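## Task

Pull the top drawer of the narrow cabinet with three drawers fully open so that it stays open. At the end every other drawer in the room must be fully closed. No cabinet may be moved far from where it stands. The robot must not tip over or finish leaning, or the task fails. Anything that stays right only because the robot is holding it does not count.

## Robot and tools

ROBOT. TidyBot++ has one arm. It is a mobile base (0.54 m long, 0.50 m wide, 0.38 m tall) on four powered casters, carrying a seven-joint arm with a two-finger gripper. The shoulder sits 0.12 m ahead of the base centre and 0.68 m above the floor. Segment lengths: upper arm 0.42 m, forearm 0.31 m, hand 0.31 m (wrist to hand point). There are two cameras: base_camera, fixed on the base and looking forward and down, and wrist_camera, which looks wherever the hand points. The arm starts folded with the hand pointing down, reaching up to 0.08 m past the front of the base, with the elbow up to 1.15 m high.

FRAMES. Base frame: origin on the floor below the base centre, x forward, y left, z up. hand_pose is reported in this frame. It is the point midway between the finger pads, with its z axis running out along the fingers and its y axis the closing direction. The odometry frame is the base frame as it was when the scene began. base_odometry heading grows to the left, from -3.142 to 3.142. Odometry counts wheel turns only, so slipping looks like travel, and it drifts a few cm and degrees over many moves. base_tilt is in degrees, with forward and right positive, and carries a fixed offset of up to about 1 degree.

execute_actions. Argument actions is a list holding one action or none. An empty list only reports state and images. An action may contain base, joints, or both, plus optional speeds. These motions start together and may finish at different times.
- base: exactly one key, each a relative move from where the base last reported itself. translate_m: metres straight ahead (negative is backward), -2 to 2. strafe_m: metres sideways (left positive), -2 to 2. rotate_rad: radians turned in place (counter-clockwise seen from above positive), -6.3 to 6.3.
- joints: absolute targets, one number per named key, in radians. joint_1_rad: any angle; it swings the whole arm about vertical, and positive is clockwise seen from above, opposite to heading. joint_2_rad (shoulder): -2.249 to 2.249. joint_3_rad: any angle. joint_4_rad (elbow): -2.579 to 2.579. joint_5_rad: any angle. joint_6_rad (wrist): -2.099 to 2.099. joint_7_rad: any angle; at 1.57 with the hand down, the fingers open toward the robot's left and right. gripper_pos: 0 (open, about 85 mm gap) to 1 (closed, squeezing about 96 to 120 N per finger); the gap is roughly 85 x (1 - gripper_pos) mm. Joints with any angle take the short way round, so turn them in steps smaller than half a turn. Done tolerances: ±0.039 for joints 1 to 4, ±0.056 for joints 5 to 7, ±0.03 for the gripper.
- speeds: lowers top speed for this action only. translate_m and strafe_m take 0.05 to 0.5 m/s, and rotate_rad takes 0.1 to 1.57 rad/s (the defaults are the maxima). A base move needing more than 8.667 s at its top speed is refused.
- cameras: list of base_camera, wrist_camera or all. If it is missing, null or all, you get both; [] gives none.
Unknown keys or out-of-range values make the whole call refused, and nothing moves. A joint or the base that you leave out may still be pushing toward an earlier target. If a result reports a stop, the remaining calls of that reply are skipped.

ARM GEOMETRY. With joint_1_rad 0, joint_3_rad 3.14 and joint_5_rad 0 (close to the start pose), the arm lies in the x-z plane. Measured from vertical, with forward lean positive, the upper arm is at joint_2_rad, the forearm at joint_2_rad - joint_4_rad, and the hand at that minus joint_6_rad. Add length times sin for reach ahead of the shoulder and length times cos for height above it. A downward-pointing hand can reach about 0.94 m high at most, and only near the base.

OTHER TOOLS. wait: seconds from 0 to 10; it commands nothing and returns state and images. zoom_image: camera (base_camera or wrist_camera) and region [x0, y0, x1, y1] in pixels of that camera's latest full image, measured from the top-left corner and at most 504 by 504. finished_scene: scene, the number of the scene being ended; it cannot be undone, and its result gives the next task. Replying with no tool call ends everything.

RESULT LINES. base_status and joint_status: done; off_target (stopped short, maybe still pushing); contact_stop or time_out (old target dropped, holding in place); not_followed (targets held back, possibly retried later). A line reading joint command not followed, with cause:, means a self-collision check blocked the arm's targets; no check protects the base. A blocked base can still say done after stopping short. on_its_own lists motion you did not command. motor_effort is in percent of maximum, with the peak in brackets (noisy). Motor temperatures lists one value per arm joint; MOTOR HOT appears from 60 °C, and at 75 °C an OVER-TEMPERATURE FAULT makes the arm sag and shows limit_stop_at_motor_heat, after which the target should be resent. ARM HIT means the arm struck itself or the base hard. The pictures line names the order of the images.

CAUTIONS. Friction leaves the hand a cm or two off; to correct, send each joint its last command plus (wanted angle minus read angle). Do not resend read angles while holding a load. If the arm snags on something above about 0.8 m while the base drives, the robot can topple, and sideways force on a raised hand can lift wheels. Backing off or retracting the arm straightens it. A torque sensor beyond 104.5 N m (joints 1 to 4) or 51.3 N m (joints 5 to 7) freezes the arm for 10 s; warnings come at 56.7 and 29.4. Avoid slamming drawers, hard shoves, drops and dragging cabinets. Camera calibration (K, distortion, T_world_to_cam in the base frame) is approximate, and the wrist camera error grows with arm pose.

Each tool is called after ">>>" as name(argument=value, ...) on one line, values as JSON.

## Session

>>> execute_actions(actions=[])

Scene clock: 0.00 s.
Motor temperatures (°C, as the motors report them): [29 32 26 30 33 36 40]
base_odometry: x=+0.000 y=+0.000 heading=+0.000 (m, m, rad; odometry frame)
base_tilt: forward=+1.1 right=-0.7 (deg)
base_status: not commanded
joint_positions: joint_1_rad=+0.032 joint_2_rad=-0.338 joint_3_rad=+3.102 joint_4_rad=-2.498 joint_5_rad=+0.009 joint_6_rad=-0.911 joint_7_rad=+1.627 gripper_pos=+0.000
joint_status: not commanded
motor_effort: joint_1_rad=+0 joint_2_rad=+0 joint_3_rad=+0 joint_4_rad=+13 joint_5_rad=+0 joint_6_rad=+0 joint_7_rad=-1 (%)
hand_pose: x=+0.2625 y=-0.0013 z=+0.5935 quat_wxyz=(+0.011, +0.999, +0.034, +0.035) (m; base frame)
pictures: base_camera, wrist_camera
camera_calibration (this result's frames):
wrist_camera: T_world_to_cam=[[0.0226345, -0.997342, 0.0692551, -0.0527536], [-0.996839, -0.0277912, -0.0744271, 0.360898], [0.076154, -0.0673516, -0.994819, 0.710169], [0, 0, 0, 1]] pos_world=[0.306869, 0.00524741, 0.737003]
Images, in order (width x height): base_camera 644x364, wrist_camera 644x476.

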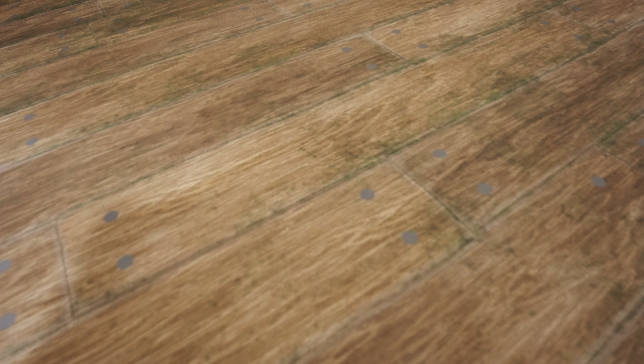

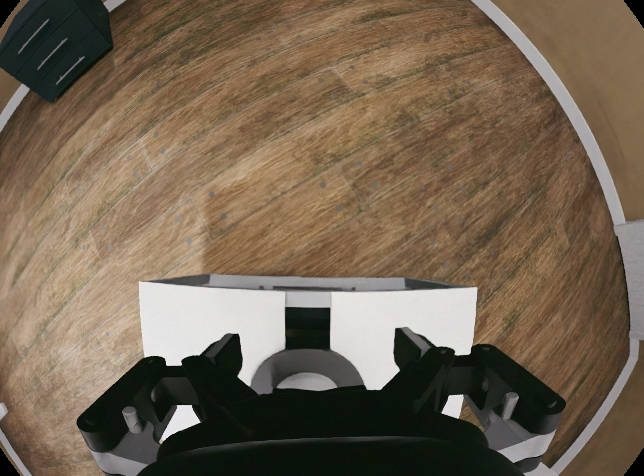

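>>> execute_actions(actions=[{"joints": {"joint_6_rad": 0.3, "joint_1_rad": -0.9, "joint_7_rad": 1.57}, "base": {"rotate_rad": 0.8}}], cameras=["wrist_camera"])

Scene clock: 2.40 s.
Motor temperatures (°C, as the motors report them): [29 32 26 30 33 36 40]
base_odometry: x=+0.000 y=+0.000 heading=+0.800 (m, m, rad; odometry frame)
base_tilt: forward=+1.2 right=-0.6 (deg)
base_status: done
joint_positions: joint_1_rad=-0.890 joint_2_rad=-0.338 joint_3_rad=+3.102 joint_4_rad=-2.498 joint_5_rad=+0.009 joint_6_rad=+0.284 joint_7_rad=+1.621 gripper_pos=+0.000
joint_status: all done
motor_effort: joint_1_rad=+0(0) joint_2_rad=-7(7) joint_3_rad=+1(2) joint_4_rad=+21(22) joint_5_rad=+0(1) joint_6_rad=+9(8) joint_7_rad=-1(1) (%)
hand_pose: x=+0.3672 y=+0.3368 z=+0.8104 quat_wxyz=(-0.245, +0.708, +0.386, +0.538) (m; base frame)
pictures: wrist_camera
camera_calibration (this result's frames):
wrist_camera: T_world_to_cam=[[0.775624, -0.62966, 0.0439941, -0.112826], [-0.153447, -0.255709, -0.954498, 0.971075], [0.612259, 0.733581, -0.294953, -0.0930865], [0, 0, 0, 1]] pos_world=[0.293512, 0.245557, 0.904397]
Images, in order (width x height): wrist_camera 644x476.

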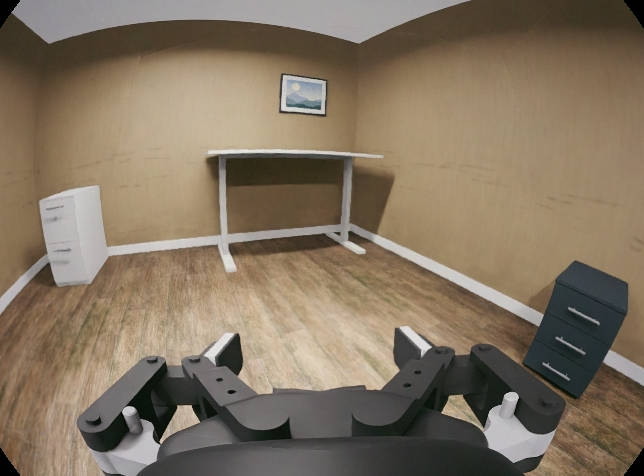

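>>> zoom_image(camera="wrist_camera", region=[20, 170, 140, 300])

>>> zoom_image(camera="wrist_camera", region=[500, 250, 644, 410])

Region (20, 170, 140, 300) of wrist_camera's 644x476 image, scaled by 3.877; it fills the left 465 columns of this view, and the rest is white.

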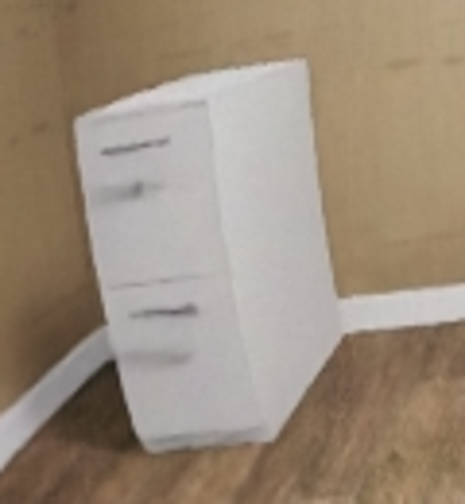

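Region (500, 250, 644, 410) of wrist_camera's 644x476 image, scaled by 3.150; it fills the left 454 columns of this view, and the rest is white.

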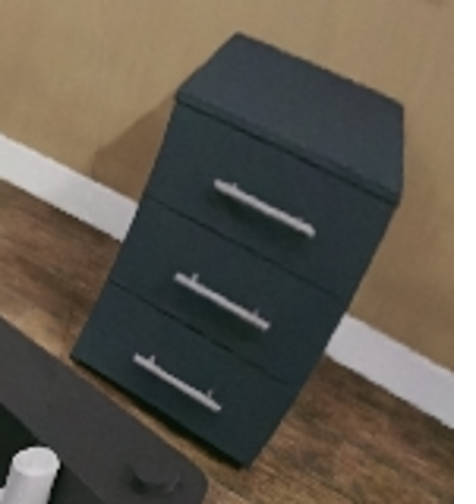

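>>> execute_actions(actions=[{"base": {"translate_m": 0.55}, "joints": {"joint_1_rad": -2.5}}], cameras=["wrist_camera"])

Scene clock: 6.27 s.
Motor temperatures (°C, as the motors report them): [29 32 26 30 33 36 40]
base_odometry: x=+0.383 y=+0.395 heading=+0.800 (m, m, rad; odometry frame)
base_tilt: forward=+1.1 right=-0.8 (deg)
base_status: done
joint_positions: joint_1_rad=-2.490 joint_2_rad=-0.338 joint_3_rad=+3.102 joint_4_rad=-2.498 joint_5_rad=+0.009 joint_6_rad=+0.284 joint_7_rad=+1.621 gripper_pos=+0.000
joint_status: all done
motor_effort: joint_1_rad=+0(1) joint_2_rad=-7(8) joint_3_rad=+1(1) joint_4_rad=+21(22) joint_5_rad=+0(0) joint_6_rad=+9(9) joint_7_rad=-1(1) (%)
hand_pose: x=-0.2250 y=+0.2382 z=+0.8105 quat_wxyz=(-0.557, +0.217, +0.777, +0.199) (m; base frame)
pictures: wrist_camera
camera_calibration (this result's frames):
wrist_camera: T_world_to_cam=[[0.606633, 0.793764, 0.0439838, -0.0927067], [0.260037, -0.145842, -0.954521, 0.921885], [-0.75125, 0.590482, -0.294881, 0.0691185], [0, 0, 0, 1]] pos_world=[-0.13156, 0.167223, 0.904418]
Images, in order (width x height): wrist_camera 644x476.

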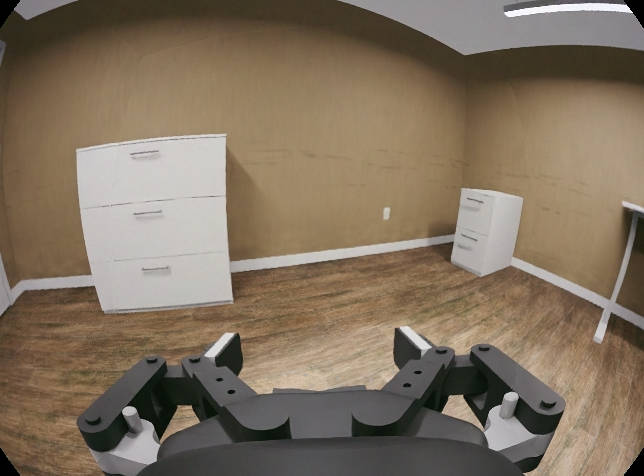

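>>> zoom_image(camera="wrist_camera", region=[60, 120, 260, 320])

>>> zoom_image(camera="wrist_camera", region=[430, 175, 540, 285])

Region (60, 120, 260, 320) of wrist_camera's 644x476 image, scaled by 2.520.

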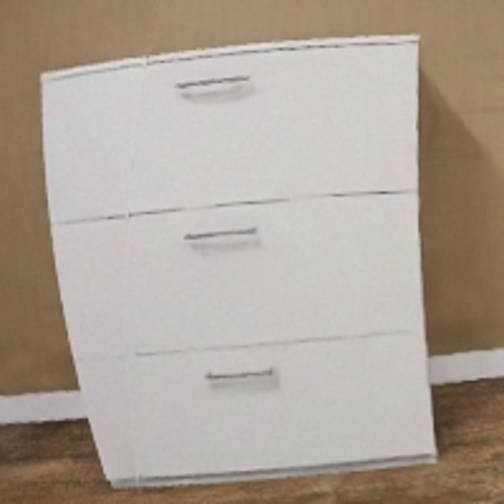

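Region (430, 175, 540, 285) of wrist_camera's 644x476 image, scaled by 4.582.

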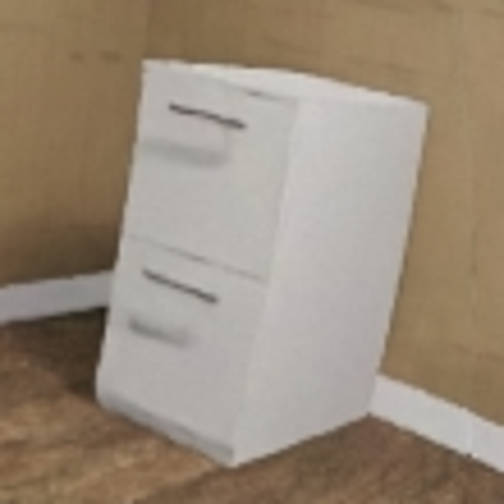

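>>> execute_actions(actions=[{"base": {"strafe_m": 0.2}, "joints": {"joint_1_rad": 0.01, "joint_2_rad": 1.33, "joint_3_rad": 3.165, "joint_4_rad": -1.945, "joint_6_rad": 1.62, "joint_7_rad": -0.02}}])

>>> execute_actions(actions=[{"base": {"rotate_rad": -0.22}}])

Scene clock: 10.43 s.
Motor temperatures (°C, as the motors report them): [29 32 26 30 33 36 40]
base_odometry: x=+0.239 y=+0.534 heading=+0.800 (m, m, rad; odometry frame)
base_tilt: forward=+1.1 right=-0.7 (deg)
base_status: done
joint_positions: joint_1_rad=+0.007 joint_2_rad=+1.324 joint_3_rad=+3.141 joint_4_rad=-1.968 joint_5_rad=+0.009 joint_6_rad=+1.599 joint_7_rad=+0.029 gripper_pos=+0.000
joint_status: all done
motor_effort: joint_1_rad=+0(2) joint_2_rad=-40(39) joint_3_rad=-1(2) joint_4_rad=+4(23) joint_5_rad=+1(1) joint_6_rad=+9(10) joint_7_rad=+0(0) (%)
hand_pose: x=+0.7890 y=-0.0003 z=+0.4361 quat_wxyz=(-0.463, +0.537, -0.522, +0.474) (m; base frame)
pictures: base_camera, wrist_camera
camera_calibration (this result's frames):
wrist_camera: T_world_to_cam=[[-0.168539, 0.0132544, -0.985606, 0.55836], [0.00346826, 0.999911, 0.0128537, 0.0470203], [0.985689, -0.00125198, -0.16857, -0.564394], [0, 0, 0, 1]] pos_world=[0.650259, -0.0551235, 0.454579]
Images, in order (width x height): base_camera 644x364, wrist_camera 644x476.

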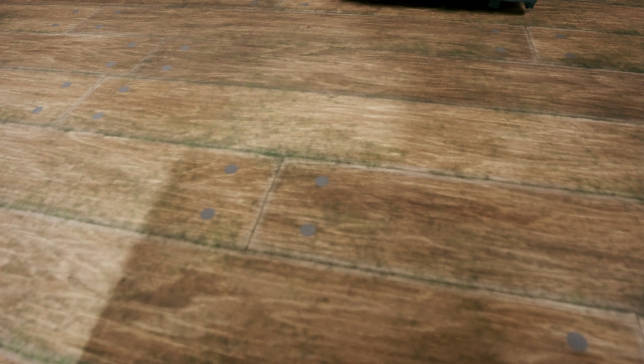

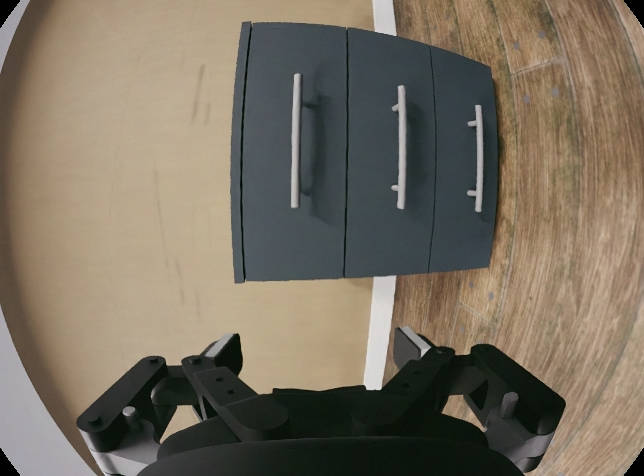

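Scene clock: 11.80 s.
Motor temperatures (°C, as the motors report them): [29 32 26 30 33 36 40]
base_odometry: x=+0.239 y=+0.535 heading=+0.579 (m, m, rad; odometry frame)
base_tilt: forward=+1.1 right=-0.7 (deg)
base_status: done
joint_positions: joint_1_rad=+0.013 joint_2_rad=+1.324 joint_3_rad=+3.154 joint_4_rad=-1.966 joint_5_rad=+0.009 joint_6_rad=+1.600 joint_7_rad=+0.029 gripper_pos=+0.000
joint_status: not commanded
motor_effort: joint_1_rad=+0(5) joint_2_rad=-39(41) joint_3_rad=-1(3) joint_4_rad=+5(5) joint_5_rad=+0(1) joint_6_rad=+9(9) joint_7_rad=+0(0) (%)
hand_pose: x=+0.7895 y=-0.0094 z=+0.4365 quat_wxyz=(-0.458, +0.537, -0.521, +0.480) (m; base frame)
pictures: base_camera, wrist_camera
camera_calibration (this result's frames):
wrist_camera: T_world_to_cam=[[-0.166567, 0.00201496, -0.986028, 0.557441], [0.0122803, 0.999925, -0.0000311146, 0.0547687], [0.985954, -0.0121139, -0.166579, -0.566051], [0, 0, 0, 1]] pos_world=[0.650279, -0.0627449, 0.455362]
Images, in order (width x height): base_camera 644x364, wrist_camera 644x476.

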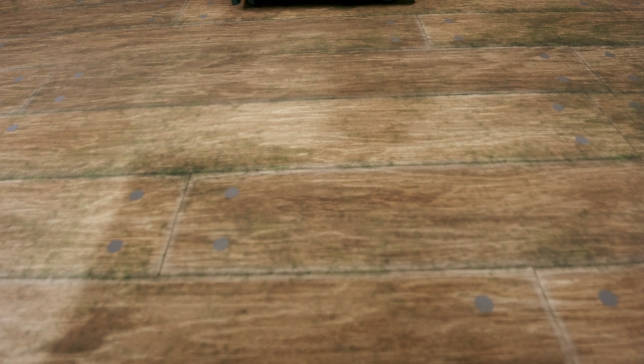

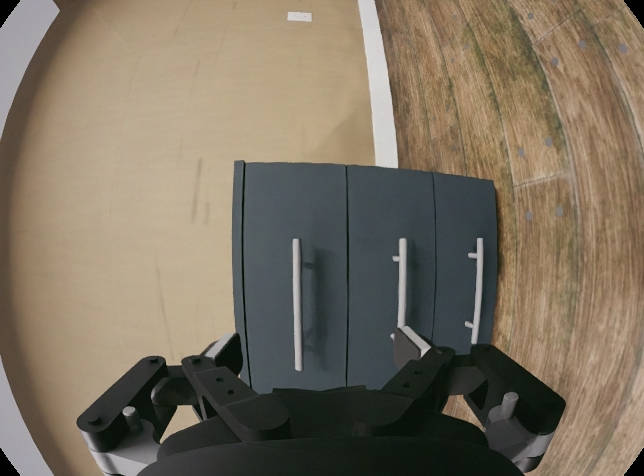

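>>> execute_actions(actions=[{"base": {"translate_m": 0.18}, "joints": {"joint_1_rad": -0.06, "gripper_pos": 0.2}}])

Scene clock: 14.03 s.
Motor temperatures (°C, as the motors report them): [29 32 26 30 33 36 40]
base_odometry: x=+0.390 y=+0.633 heading=+0.579 (m, m, rad; odometry frame)
base_tilt: forward=+1.2 right=-0.7 (deg)
base_status: done
joint_positions: joint_1_rad=-0.059 joint_2_rad=+1.324 joint_3_rad=+3.154 joint_4_rad=-1.958 joint_5_rad=+0.009 joint_6_rad=+1.601 joint_7_rad=+0.029 gripper_pos=+0.200
joint_status: all done
motor_effort: joint_1_rad=+0(2) joint_2_rad=-39(40) joint_3_rad=+0(2) joint_4_rad=+5(7) joint_5_rad=+0(0) joint_6_rad=+9(9) joint_7_rad=+0(0) (%)
hand_pose: x=+0.7912 y=+0.0390 z=+0.4387 quat_wxyz=(-0.477, +0.554, -0.499, +0.466) (m; base frame)
pictures: base_camera, wrist_camera
camera_calibration (this result's frames):
wrist_camera: T_world_to_cam=[[-0.157511, -0.00948715, -0.987472, 0.553735], [-0.059778, 0.998212, -0.0000551949, 0.0634084], [0.985706, 0.0590204, -0.157796, -0.573237], [0, 0, 0, 1]] pos_world=[0.656053, -0.024209, 0.456347]
Images, in order (width x height): base_camera 644x364, wrist_camera 644x476.

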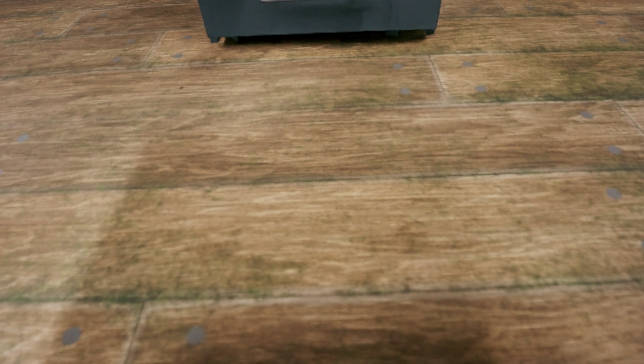

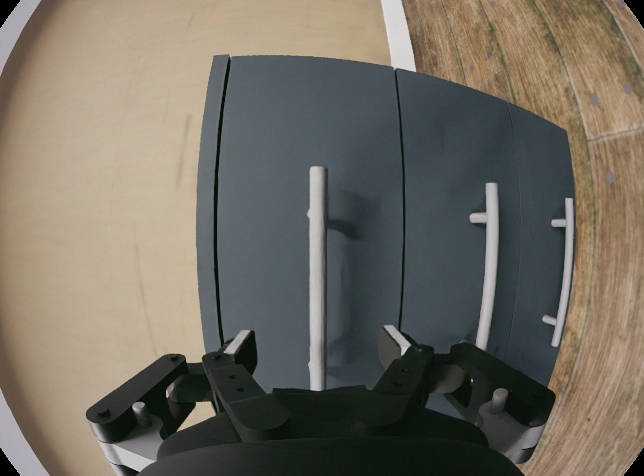

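>>> execute_actions(actions=[{"base": {"translate_m": 0.052}, "joints": {"joint_6_rad": 1.565, "gripper_pos": 0.4}, "speeds": {"translate_m": 0.1}}])

Scene clock: 15.43 s.
Motor temperatures (°C, as the motors report them): [29 32 26 30 33 36 40]
base_odometry: x=+0.434 y=+0.662 heading=+0.578 (m, m, rad; odometry frame)
base_tilt: forward=+1.1 right=-0.8 (deg)
base_status: done
joint_positions: joint_1_rad=-0.059 joint_2_rad=+1.325 joint_3_rad=+3.154 joint_4_rad=-1.957 joint_5_rad=+0.009 joint_6_rad=+1.581 joint_7_rad=+0.029 gripper_pos=+0.400
joint_status: all done
motor_effort: joint_1_rad=+0(1) joint_2_rad=-40(41) joint_3_rad=-1(1) joint_4_rad=+5(6) joint_5_rad=+0(0) joint_6_rad=+9(9) joint_7_rad=+0(0) (%)
hand_pose: x=+0.7907 y=+0.0389 z=+0.4326 quat_wxyz=(-0.472, +0.558, -0.503, +0.461) (m; base frame)
pictures: base_camera, wrist_camera
camera_calibration (this result's frames):
wrist_camera: T_world_to_cam=[[-0.176649, -0.0107048, -0.984216, 0.56138], [-0.059577, 0.998224, -0.000164173, 0.0633639], [0.982469, 0.0586076, -0.176973, -0.562798], [0, 0, 0, 1]] pos_world=[0.655874, -0.0242577, 0.452929]
Images, in order (width x height): base_camera 644x364, wrist_camera 644x476.

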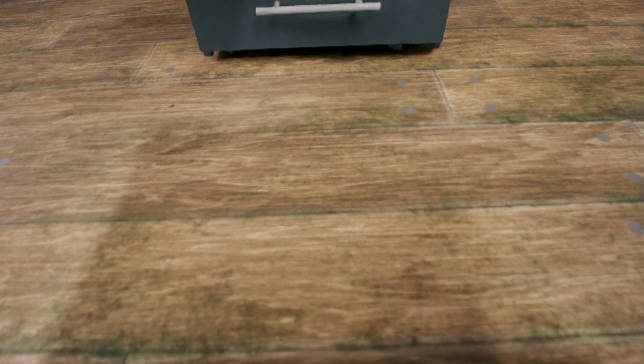

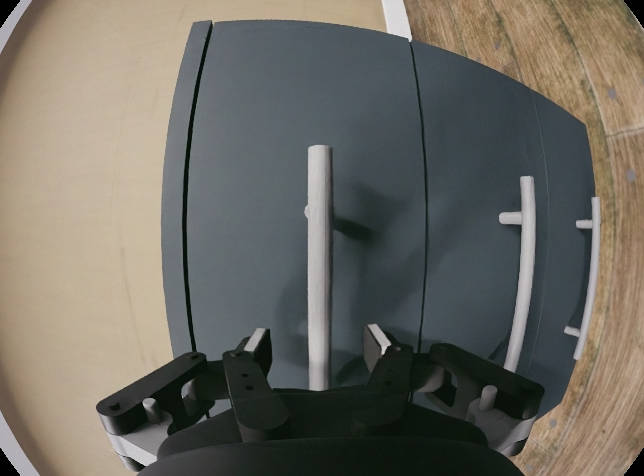

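The bar is centred between the fingers at the same range as in scene 1, so I'll close the gripper.

>>> execute_actions(actions=[{"joints": {"gripper_pos": 1.0}}], cameras=["wrist_camera"])

Scene clock: 16.40 s.
Motor temperatures (°C, as the motors report them): [29 32 26 30 33 36 40]
base_odometry: x=+0.434 y=+0.662 heading=+0.578 (m, m, rad; odometry frame)
base_tilt: forward=+1.2 right=-0.8 (deg)
base_status: not commanded
joint_positions: joint_1_rad=-0.059 joint_2_rad=+1.325 joint_3_rad=+3.154 joint_4_rad=-1.957 joint_5_rad=+0.009 joint_6_rad=+1.579 joint_7_rad=+0.020 gripper_pos=+0.900
joint_status: gripper_pos off_target (ended at +0.900, target +1.000)
motor_effort: joint_1_rad=+0(1) joint_2_rad=-40(44) joint_3_rad=+0(1) joint_4_rad=+7(8) joint_5_rad=+0(0) joint_6_rad=+7(11) joint_7_rad=+1(2) (%)
hand_pose: x=+0.7904 y=+0.0389 z=+0.4313 quat_wxyz=(-0.473, +0.557, -0.507, +0.458) (m; base frame)
pictures: wrist_camera
camera_calibration (this result's frames):
wrist_camera: T_world_to_cam=[[-0.180227, -0.00116094, -0.983624, 0.562333], [-0.0582579, 0.998256, 0.00949622, 0.0581605], [0.981898, 0.0590153, -0.17998, -0.560999], [0, 0, 0, 1]] pos_world=[0.655579, -0.0242988, 0.451604]
Images, in order (width x height): wrist_camera 644x476.

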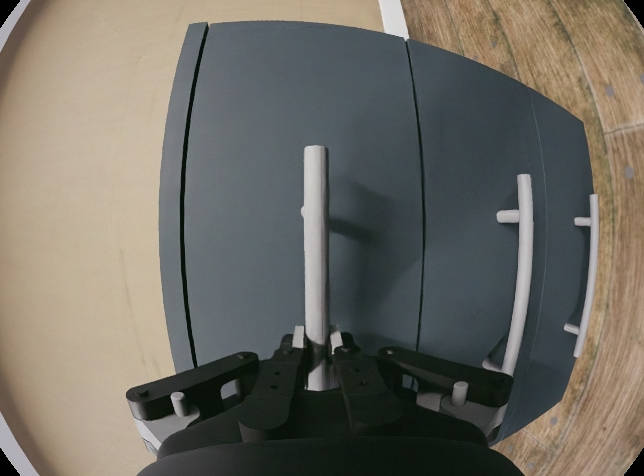

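>>> execute_actions(actions=[{"base": {"translate_m": -0.12}, "speeds": {"translate_m": 0.12}}])

Scene clock: 18.10 s.
Motor temperatures (°C, as the motors report them): [29 32 26 30 33 36 40]
base_odometry: x=+0.333 y=+0.596 heading=+0.578 (m, m, rad; odometry frame)
base_tilt: forward=+1.2 right=-0.8 (deg)
base_status: done
joint_positions: joint_1_rad=-0.058 joint_2_rad=+1.329 joint_3_rad=+3.154 joint_4_rad=-1.935 joint_5_rad=+0.009 joint_6_rad=+1.568 joint_7_rad=+0.020 gripper_pos=+0.900
joint_status: not commanded
motor_effort: joint_1_rad=+0(4) joint_2_rad=-39(43) joint_3_rad=+0(2) joint_4_rad=+5(7) joint_5_rad=+1(2) joint_6_rad=+9(13) joint_7_rad=+1(1) (%)
hand_pose: x=+0.7968 y=+0.0386 z=+0.4313 quat_wxyz=(-0.475, +0.555, -0.505, +0.460) (m; base frame)
pictures: base_camera, wrist_camera
camera_calibration (this result's frames):
wrist_camera: T_world_to_cam=[[-0.172939, -0.000715238, -0.984932, 0.558191], [-0.0575038, 0.998301, 0.00937181, 0.0582576], [0.983253, 0.0582581, -0.172686, -0.571447], [0, 0, 0, 1]] pos_world=[0.66176, -0.024468, 0.450553]
Images, in order (width x height): base_camera 644x364, wrist_camera 644x476.

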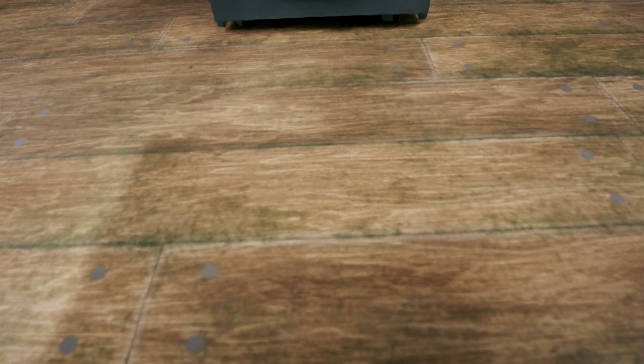

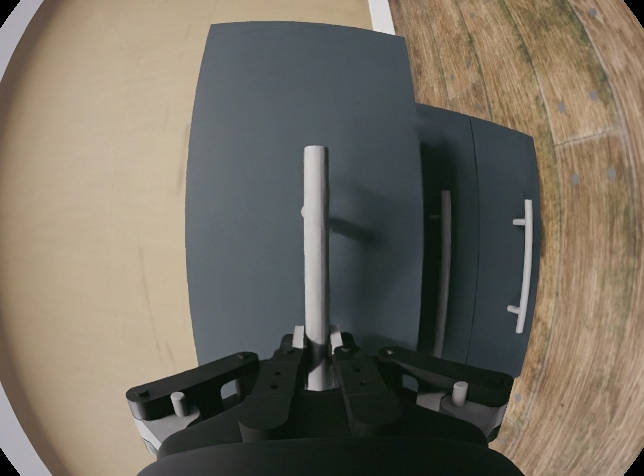

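>>> execute_actions(actions=[{"base": {"translate_m": -0.19}, "speeds": {"translate_m": 0.12}}])

Scene clock: 20.37 s.
Motor temperatures (°C, as the motors report them): [29 32 26 30 33 36 40]
base_odometry: x=+0.174 y=+0.492 heading=+0.577 (m, m, rad; odometry frame)
base_tilt: forward=+1.1 right=-0.8 (deg)
base_status: done
joint_positions: joint_1_rad=-0.056 joint_2_rad=+1.329 joint_3_rad=+3.154 joint_4_rad=-1.936 joint_5_rad=+0.009 joint_6_rad=+1.568 joint_7_rad=+0.020 gripper_pos=+0.900
joint_status: not commanded
motor_effort: joint_1_rad=-3(4) joint_2_rad=-39(42) joint_3_rad=-2(3) joint_4_rad=+5(7) joint_5_rad=+1(3) joint_6_rad=+9(11) joint_7_rad=+1(1) (%)
hand_pose: x=+0.7966 y=+0.0370 z=+0.4313 quat_wxyz=(-0.474, +0.554, -0.506, +0.460) (m; base frame)
pictures: base_camera, wrist_camera
camera_calibration (this result's frames):
wrist_camera: T_world_to_cam=[[-0.173636, -0.000336769, -0.98481, 0.558604], [-0.055107, 0.998436, 0.00937474, 0.0579609], [0.983267, 0.0558977, -0.173384, -0.57079], [0, 0, 0, 1]] pos_world=[0.661427, -0.0257763, 0.45061]
Images, in order (width x height): base_camera 644x364, wrist_camera 644x476.

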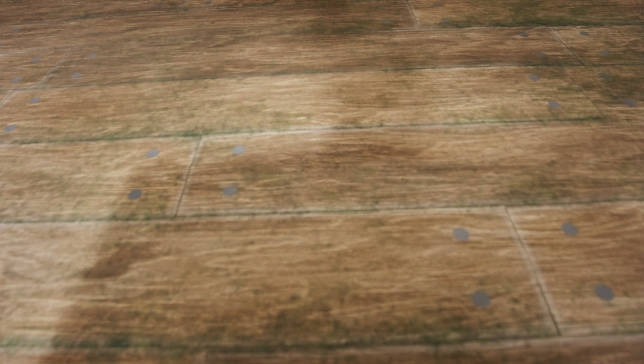

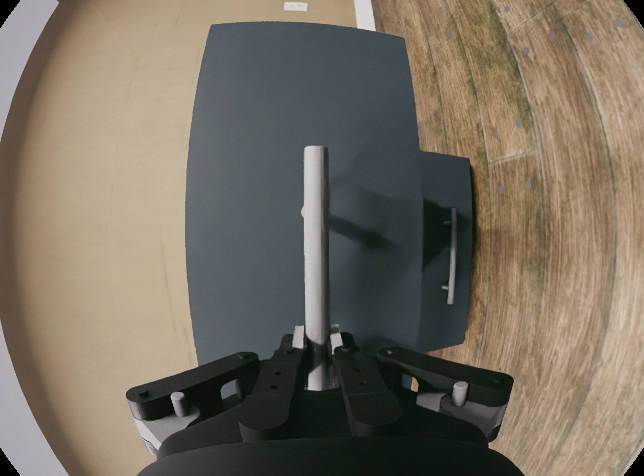

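>>> execute_actions(actions=[{"base": {"translate_m": -0.065}, "speeds": {"translate_m": 0.06}}], cameras=["wrist_camera"])

Scene clock: 22.07 s.
Motor temperatures (°C, as the motors report them): [29 32 26 30 33 36 40]
base_odometry: x=+0.120 y=+0.457 heading=+0.576 (m, m, rad; odometry frame)
base_tilt: forward=+1.2 right=-0.7 (deg)
base_status: done
joint_positions: joint_1_rad=-0.060 joint_2_rad=+1.330 joint_3_rad=+3.154 joint_4_rad=-1.898 joint_5_rad=+0.009 joint_6_rad=+1.539 joint_7_rad=+0.020 gripper_pos=+0.901
joint_status: not commanded
motor_effort: joint_1_rad=+1(3) joint_2_rad=-41(43) joint_3_rad=+0(2) joint_4_rad=-2(7) joint_5_rad=-1(2) joint_6_rad=+14(17) joint_7_rad=+1(1) (%)
hand_pose: x=+0.8083 y=+0.0409 z=+0.4317 quat_wxyz=(-0.477, +0.554, -0.503, +0.461) (m; base frame)
pictures: wrist_camera
camera_calibration (this result's frames):
wrist_camera: T_world_to_cam=[[-0.166287, -0.00100969, -0.986077, 0.555726], [-0.0599585, 0.998159, 0.00908902, 0.05881], [0.984253, 0.0606351, -0.166041, -0.586632], [0, 0, 0, 1]] pos_world=[0.67333, -0.0225702, 0.450049]
Images, in order (width x height): wrist_camera 644x476.

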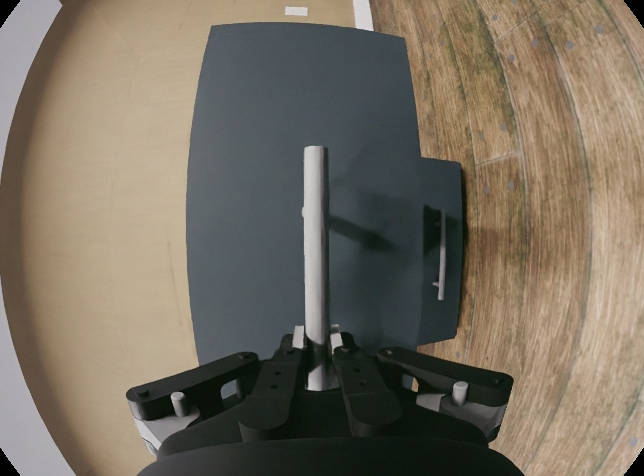

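>>> execute_actions(actions=[{"joints": {"gripper_pos": 0.3}}], cameras=["wrist_camera"])

>>> execute_actions(actions=[{"base": {"translate_m": -0.15}}], cameras=["wrist_camera"])

Scene clock: 23.17 s.
Motor temperatures (°C, as the motors report them): [29 32 26 30 33 36 40]
base_odometry: x=+0.120 y=+0.457 heading=+0.576 (m, m, rad; odometry frame)
base_tilt: forward=+1.2 right=-0.7 (deg)
base_status: not commanded
joint_positions: joint_1_rad=-0.060 joint_2_rad=+1.331 joint_3_rad=+3.154 joint_4_rad=-1.942 joint_5_rad=+0.009 joint_6_rad=+1.546 joint_7_rad=+0.020 gripper_pos=+0.300
joint_status: all done
motor_effort: joint_1_rad=+0(1) joint_2_rad=-39(40) joint_3_rad=+0(1) joint_4_rad=+6(5) joint_5_rad=+0(1) joint_6_rad=+9(14) joint_7_rad=+0(1) (%)
hand_pose: x=+0.7928 y=+0.0398 z=+0.4213 quat_wxyz=(-0.467, +0.563, -0.511, +0.451) (m; base frame)
pictures: wrist_camera
camera_calibration (this result's frames):
wrist_camera: T_world_to_cam=[[-0.203266, -0.00299443, -0.979119, 0.56937], [-0.0591682, 0.998205, 0.00923053, 0.0582948], [0.977334, 0.0598089, -0.203078, -0.551898], [0, 0, 0, 1]] pos_world=[0.658571, -0.0234768, 0.444864]
Images, in order (width x height): wrist_camera 644x476.

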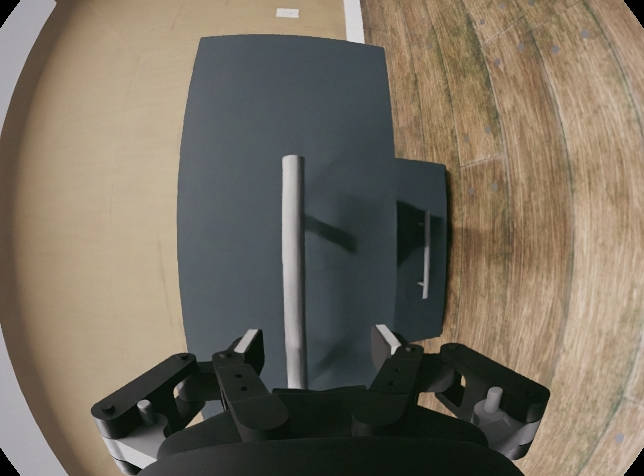

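Scene clock: 24.60 s.
Motor temperatures (°C, as the motors report them): [29 32 26 30 33 36 40]
base_odometry: x=-0.006 y=+0.375 heading=+0.576 (m, m, rad; odometry frame)
base_tilt: forward=+1.1 right=-0.7 (deg)
base_status: done
joint_positions: joint_1_rad=-0.060 joint_2_rad=+1.331 joint_3_rad=+3.154 joint_4_rad=-1.942 joint_5_rad=+0.009 joint_6_rad=+1.546 joint_7_rad=+0.020 gripper_pos=+0.300
joint_status: not commanded
motor_effort: joint_1_rad=+1(1) joint_2_rad=-40(41) joint_3_rad=-1(1) joint_4_rad=+5(7) joint_5_rad=+0(1) joint_6_rad=+9(9) joint_7_rad=+0(0) (%)
hand_pose: x=+0.7928 y=+0.0398 z=+0.4214 quat_wxyz=(-0.467, +0.563, -0.511, +0.451) (m; base frame)
pictures: wrist_camera
camera_calibration (this result's frames):
wrist_camera: T_world_to_cam=[[-0.203235, -0.00299036, -0.979125, 0.569356], [-0.0591683, 0.998205, 0.00923281, 0.0582934], [0.977341, 0.0598096, -0.203047, -0.551834], [0, 0, 0, 1]] pos_world=[0.658492, -0.0234812, 0.444885]
Images, in order (width x height): wrist_camera 644x476.

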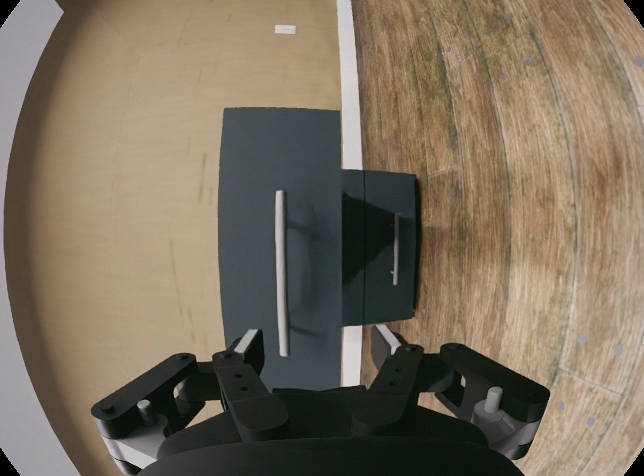

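>>> execute_actions(actions=[], cameras=["wrist_camera"])

>>> zoom_image(camera="wrist_camera", region=[200, 90, 460, 370])

Scene clock: 24.77 s.
Motor temperatures (°C, as the motors report them): [29 32 26 30 33 36 40]
base_odometry: x=-0.006 y=+0.375 heading=+0.576 (m, m, rad; odometry frame)
base_tilt: forward=+1.1 right=-0.7 (deg)
base_status: done
joint_positions: joint_1_rad=-0.060 joint_2_rad=+1.331 joint_3_rad=+3.154 joint_4_rad=-1.942 joint_5_rad=+0.009 joint_6_rad=+1.546 joint_7_rad=+0.020 gripper_pos=+0.300
joint_status: not commanded
motor_effort: joint_1_rad=+0(1) joint_2_rad=-40(41) joint_3_rad=-1(1) joint_4_rad=+5(7) joint_5_rad=+0(1) joint_6_rad=+9(9) joint_7_rad=+0(0) (%)
hand_pose: x=+0.7928 y=+0.0398 z=+0.4214 quat_wxyz=(-0.467, +0.563, -0.511, +0.451) (m; base frame)
pictures: wrist_camera
camera_calibration (this result's frames):
wrist_camera: T_world_to_cam=[[-0.203235, -0.00299022, -0.979125, 0.569356], [-0.0591684, 0.998205, 0.00923298, 0.0582934], [0.977341, 0.0598097, -0.203047, -0.551834], [0, 0, 0, 1]] pos_world=[0.658492, -0.0234812, 0.444885]
Images, in order (width x height): wrist_camera 644x476.

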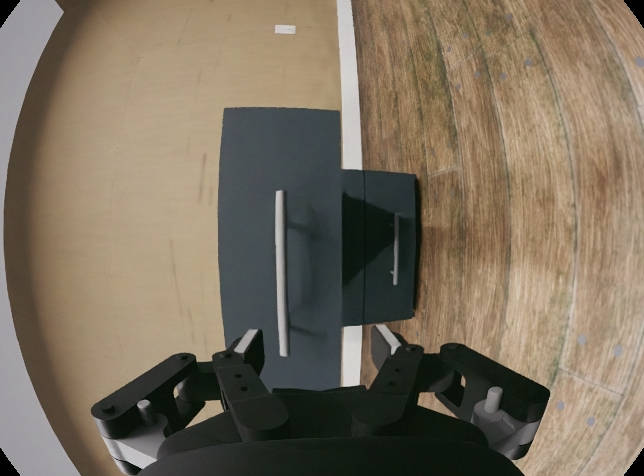

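Region (200, 90, 460, 370) of wrist_camera's 644x476 image, scaled by 1.800; it fills the left 468 columns of this view, and the rest is white.

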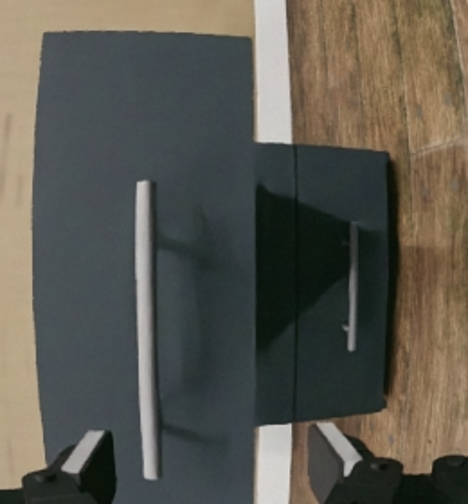

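The top drawer is at its stop and stays open on its own, and the two lower drawers are flush.

>>> finished_scene(scene=2)

The scene is finished: the task was done.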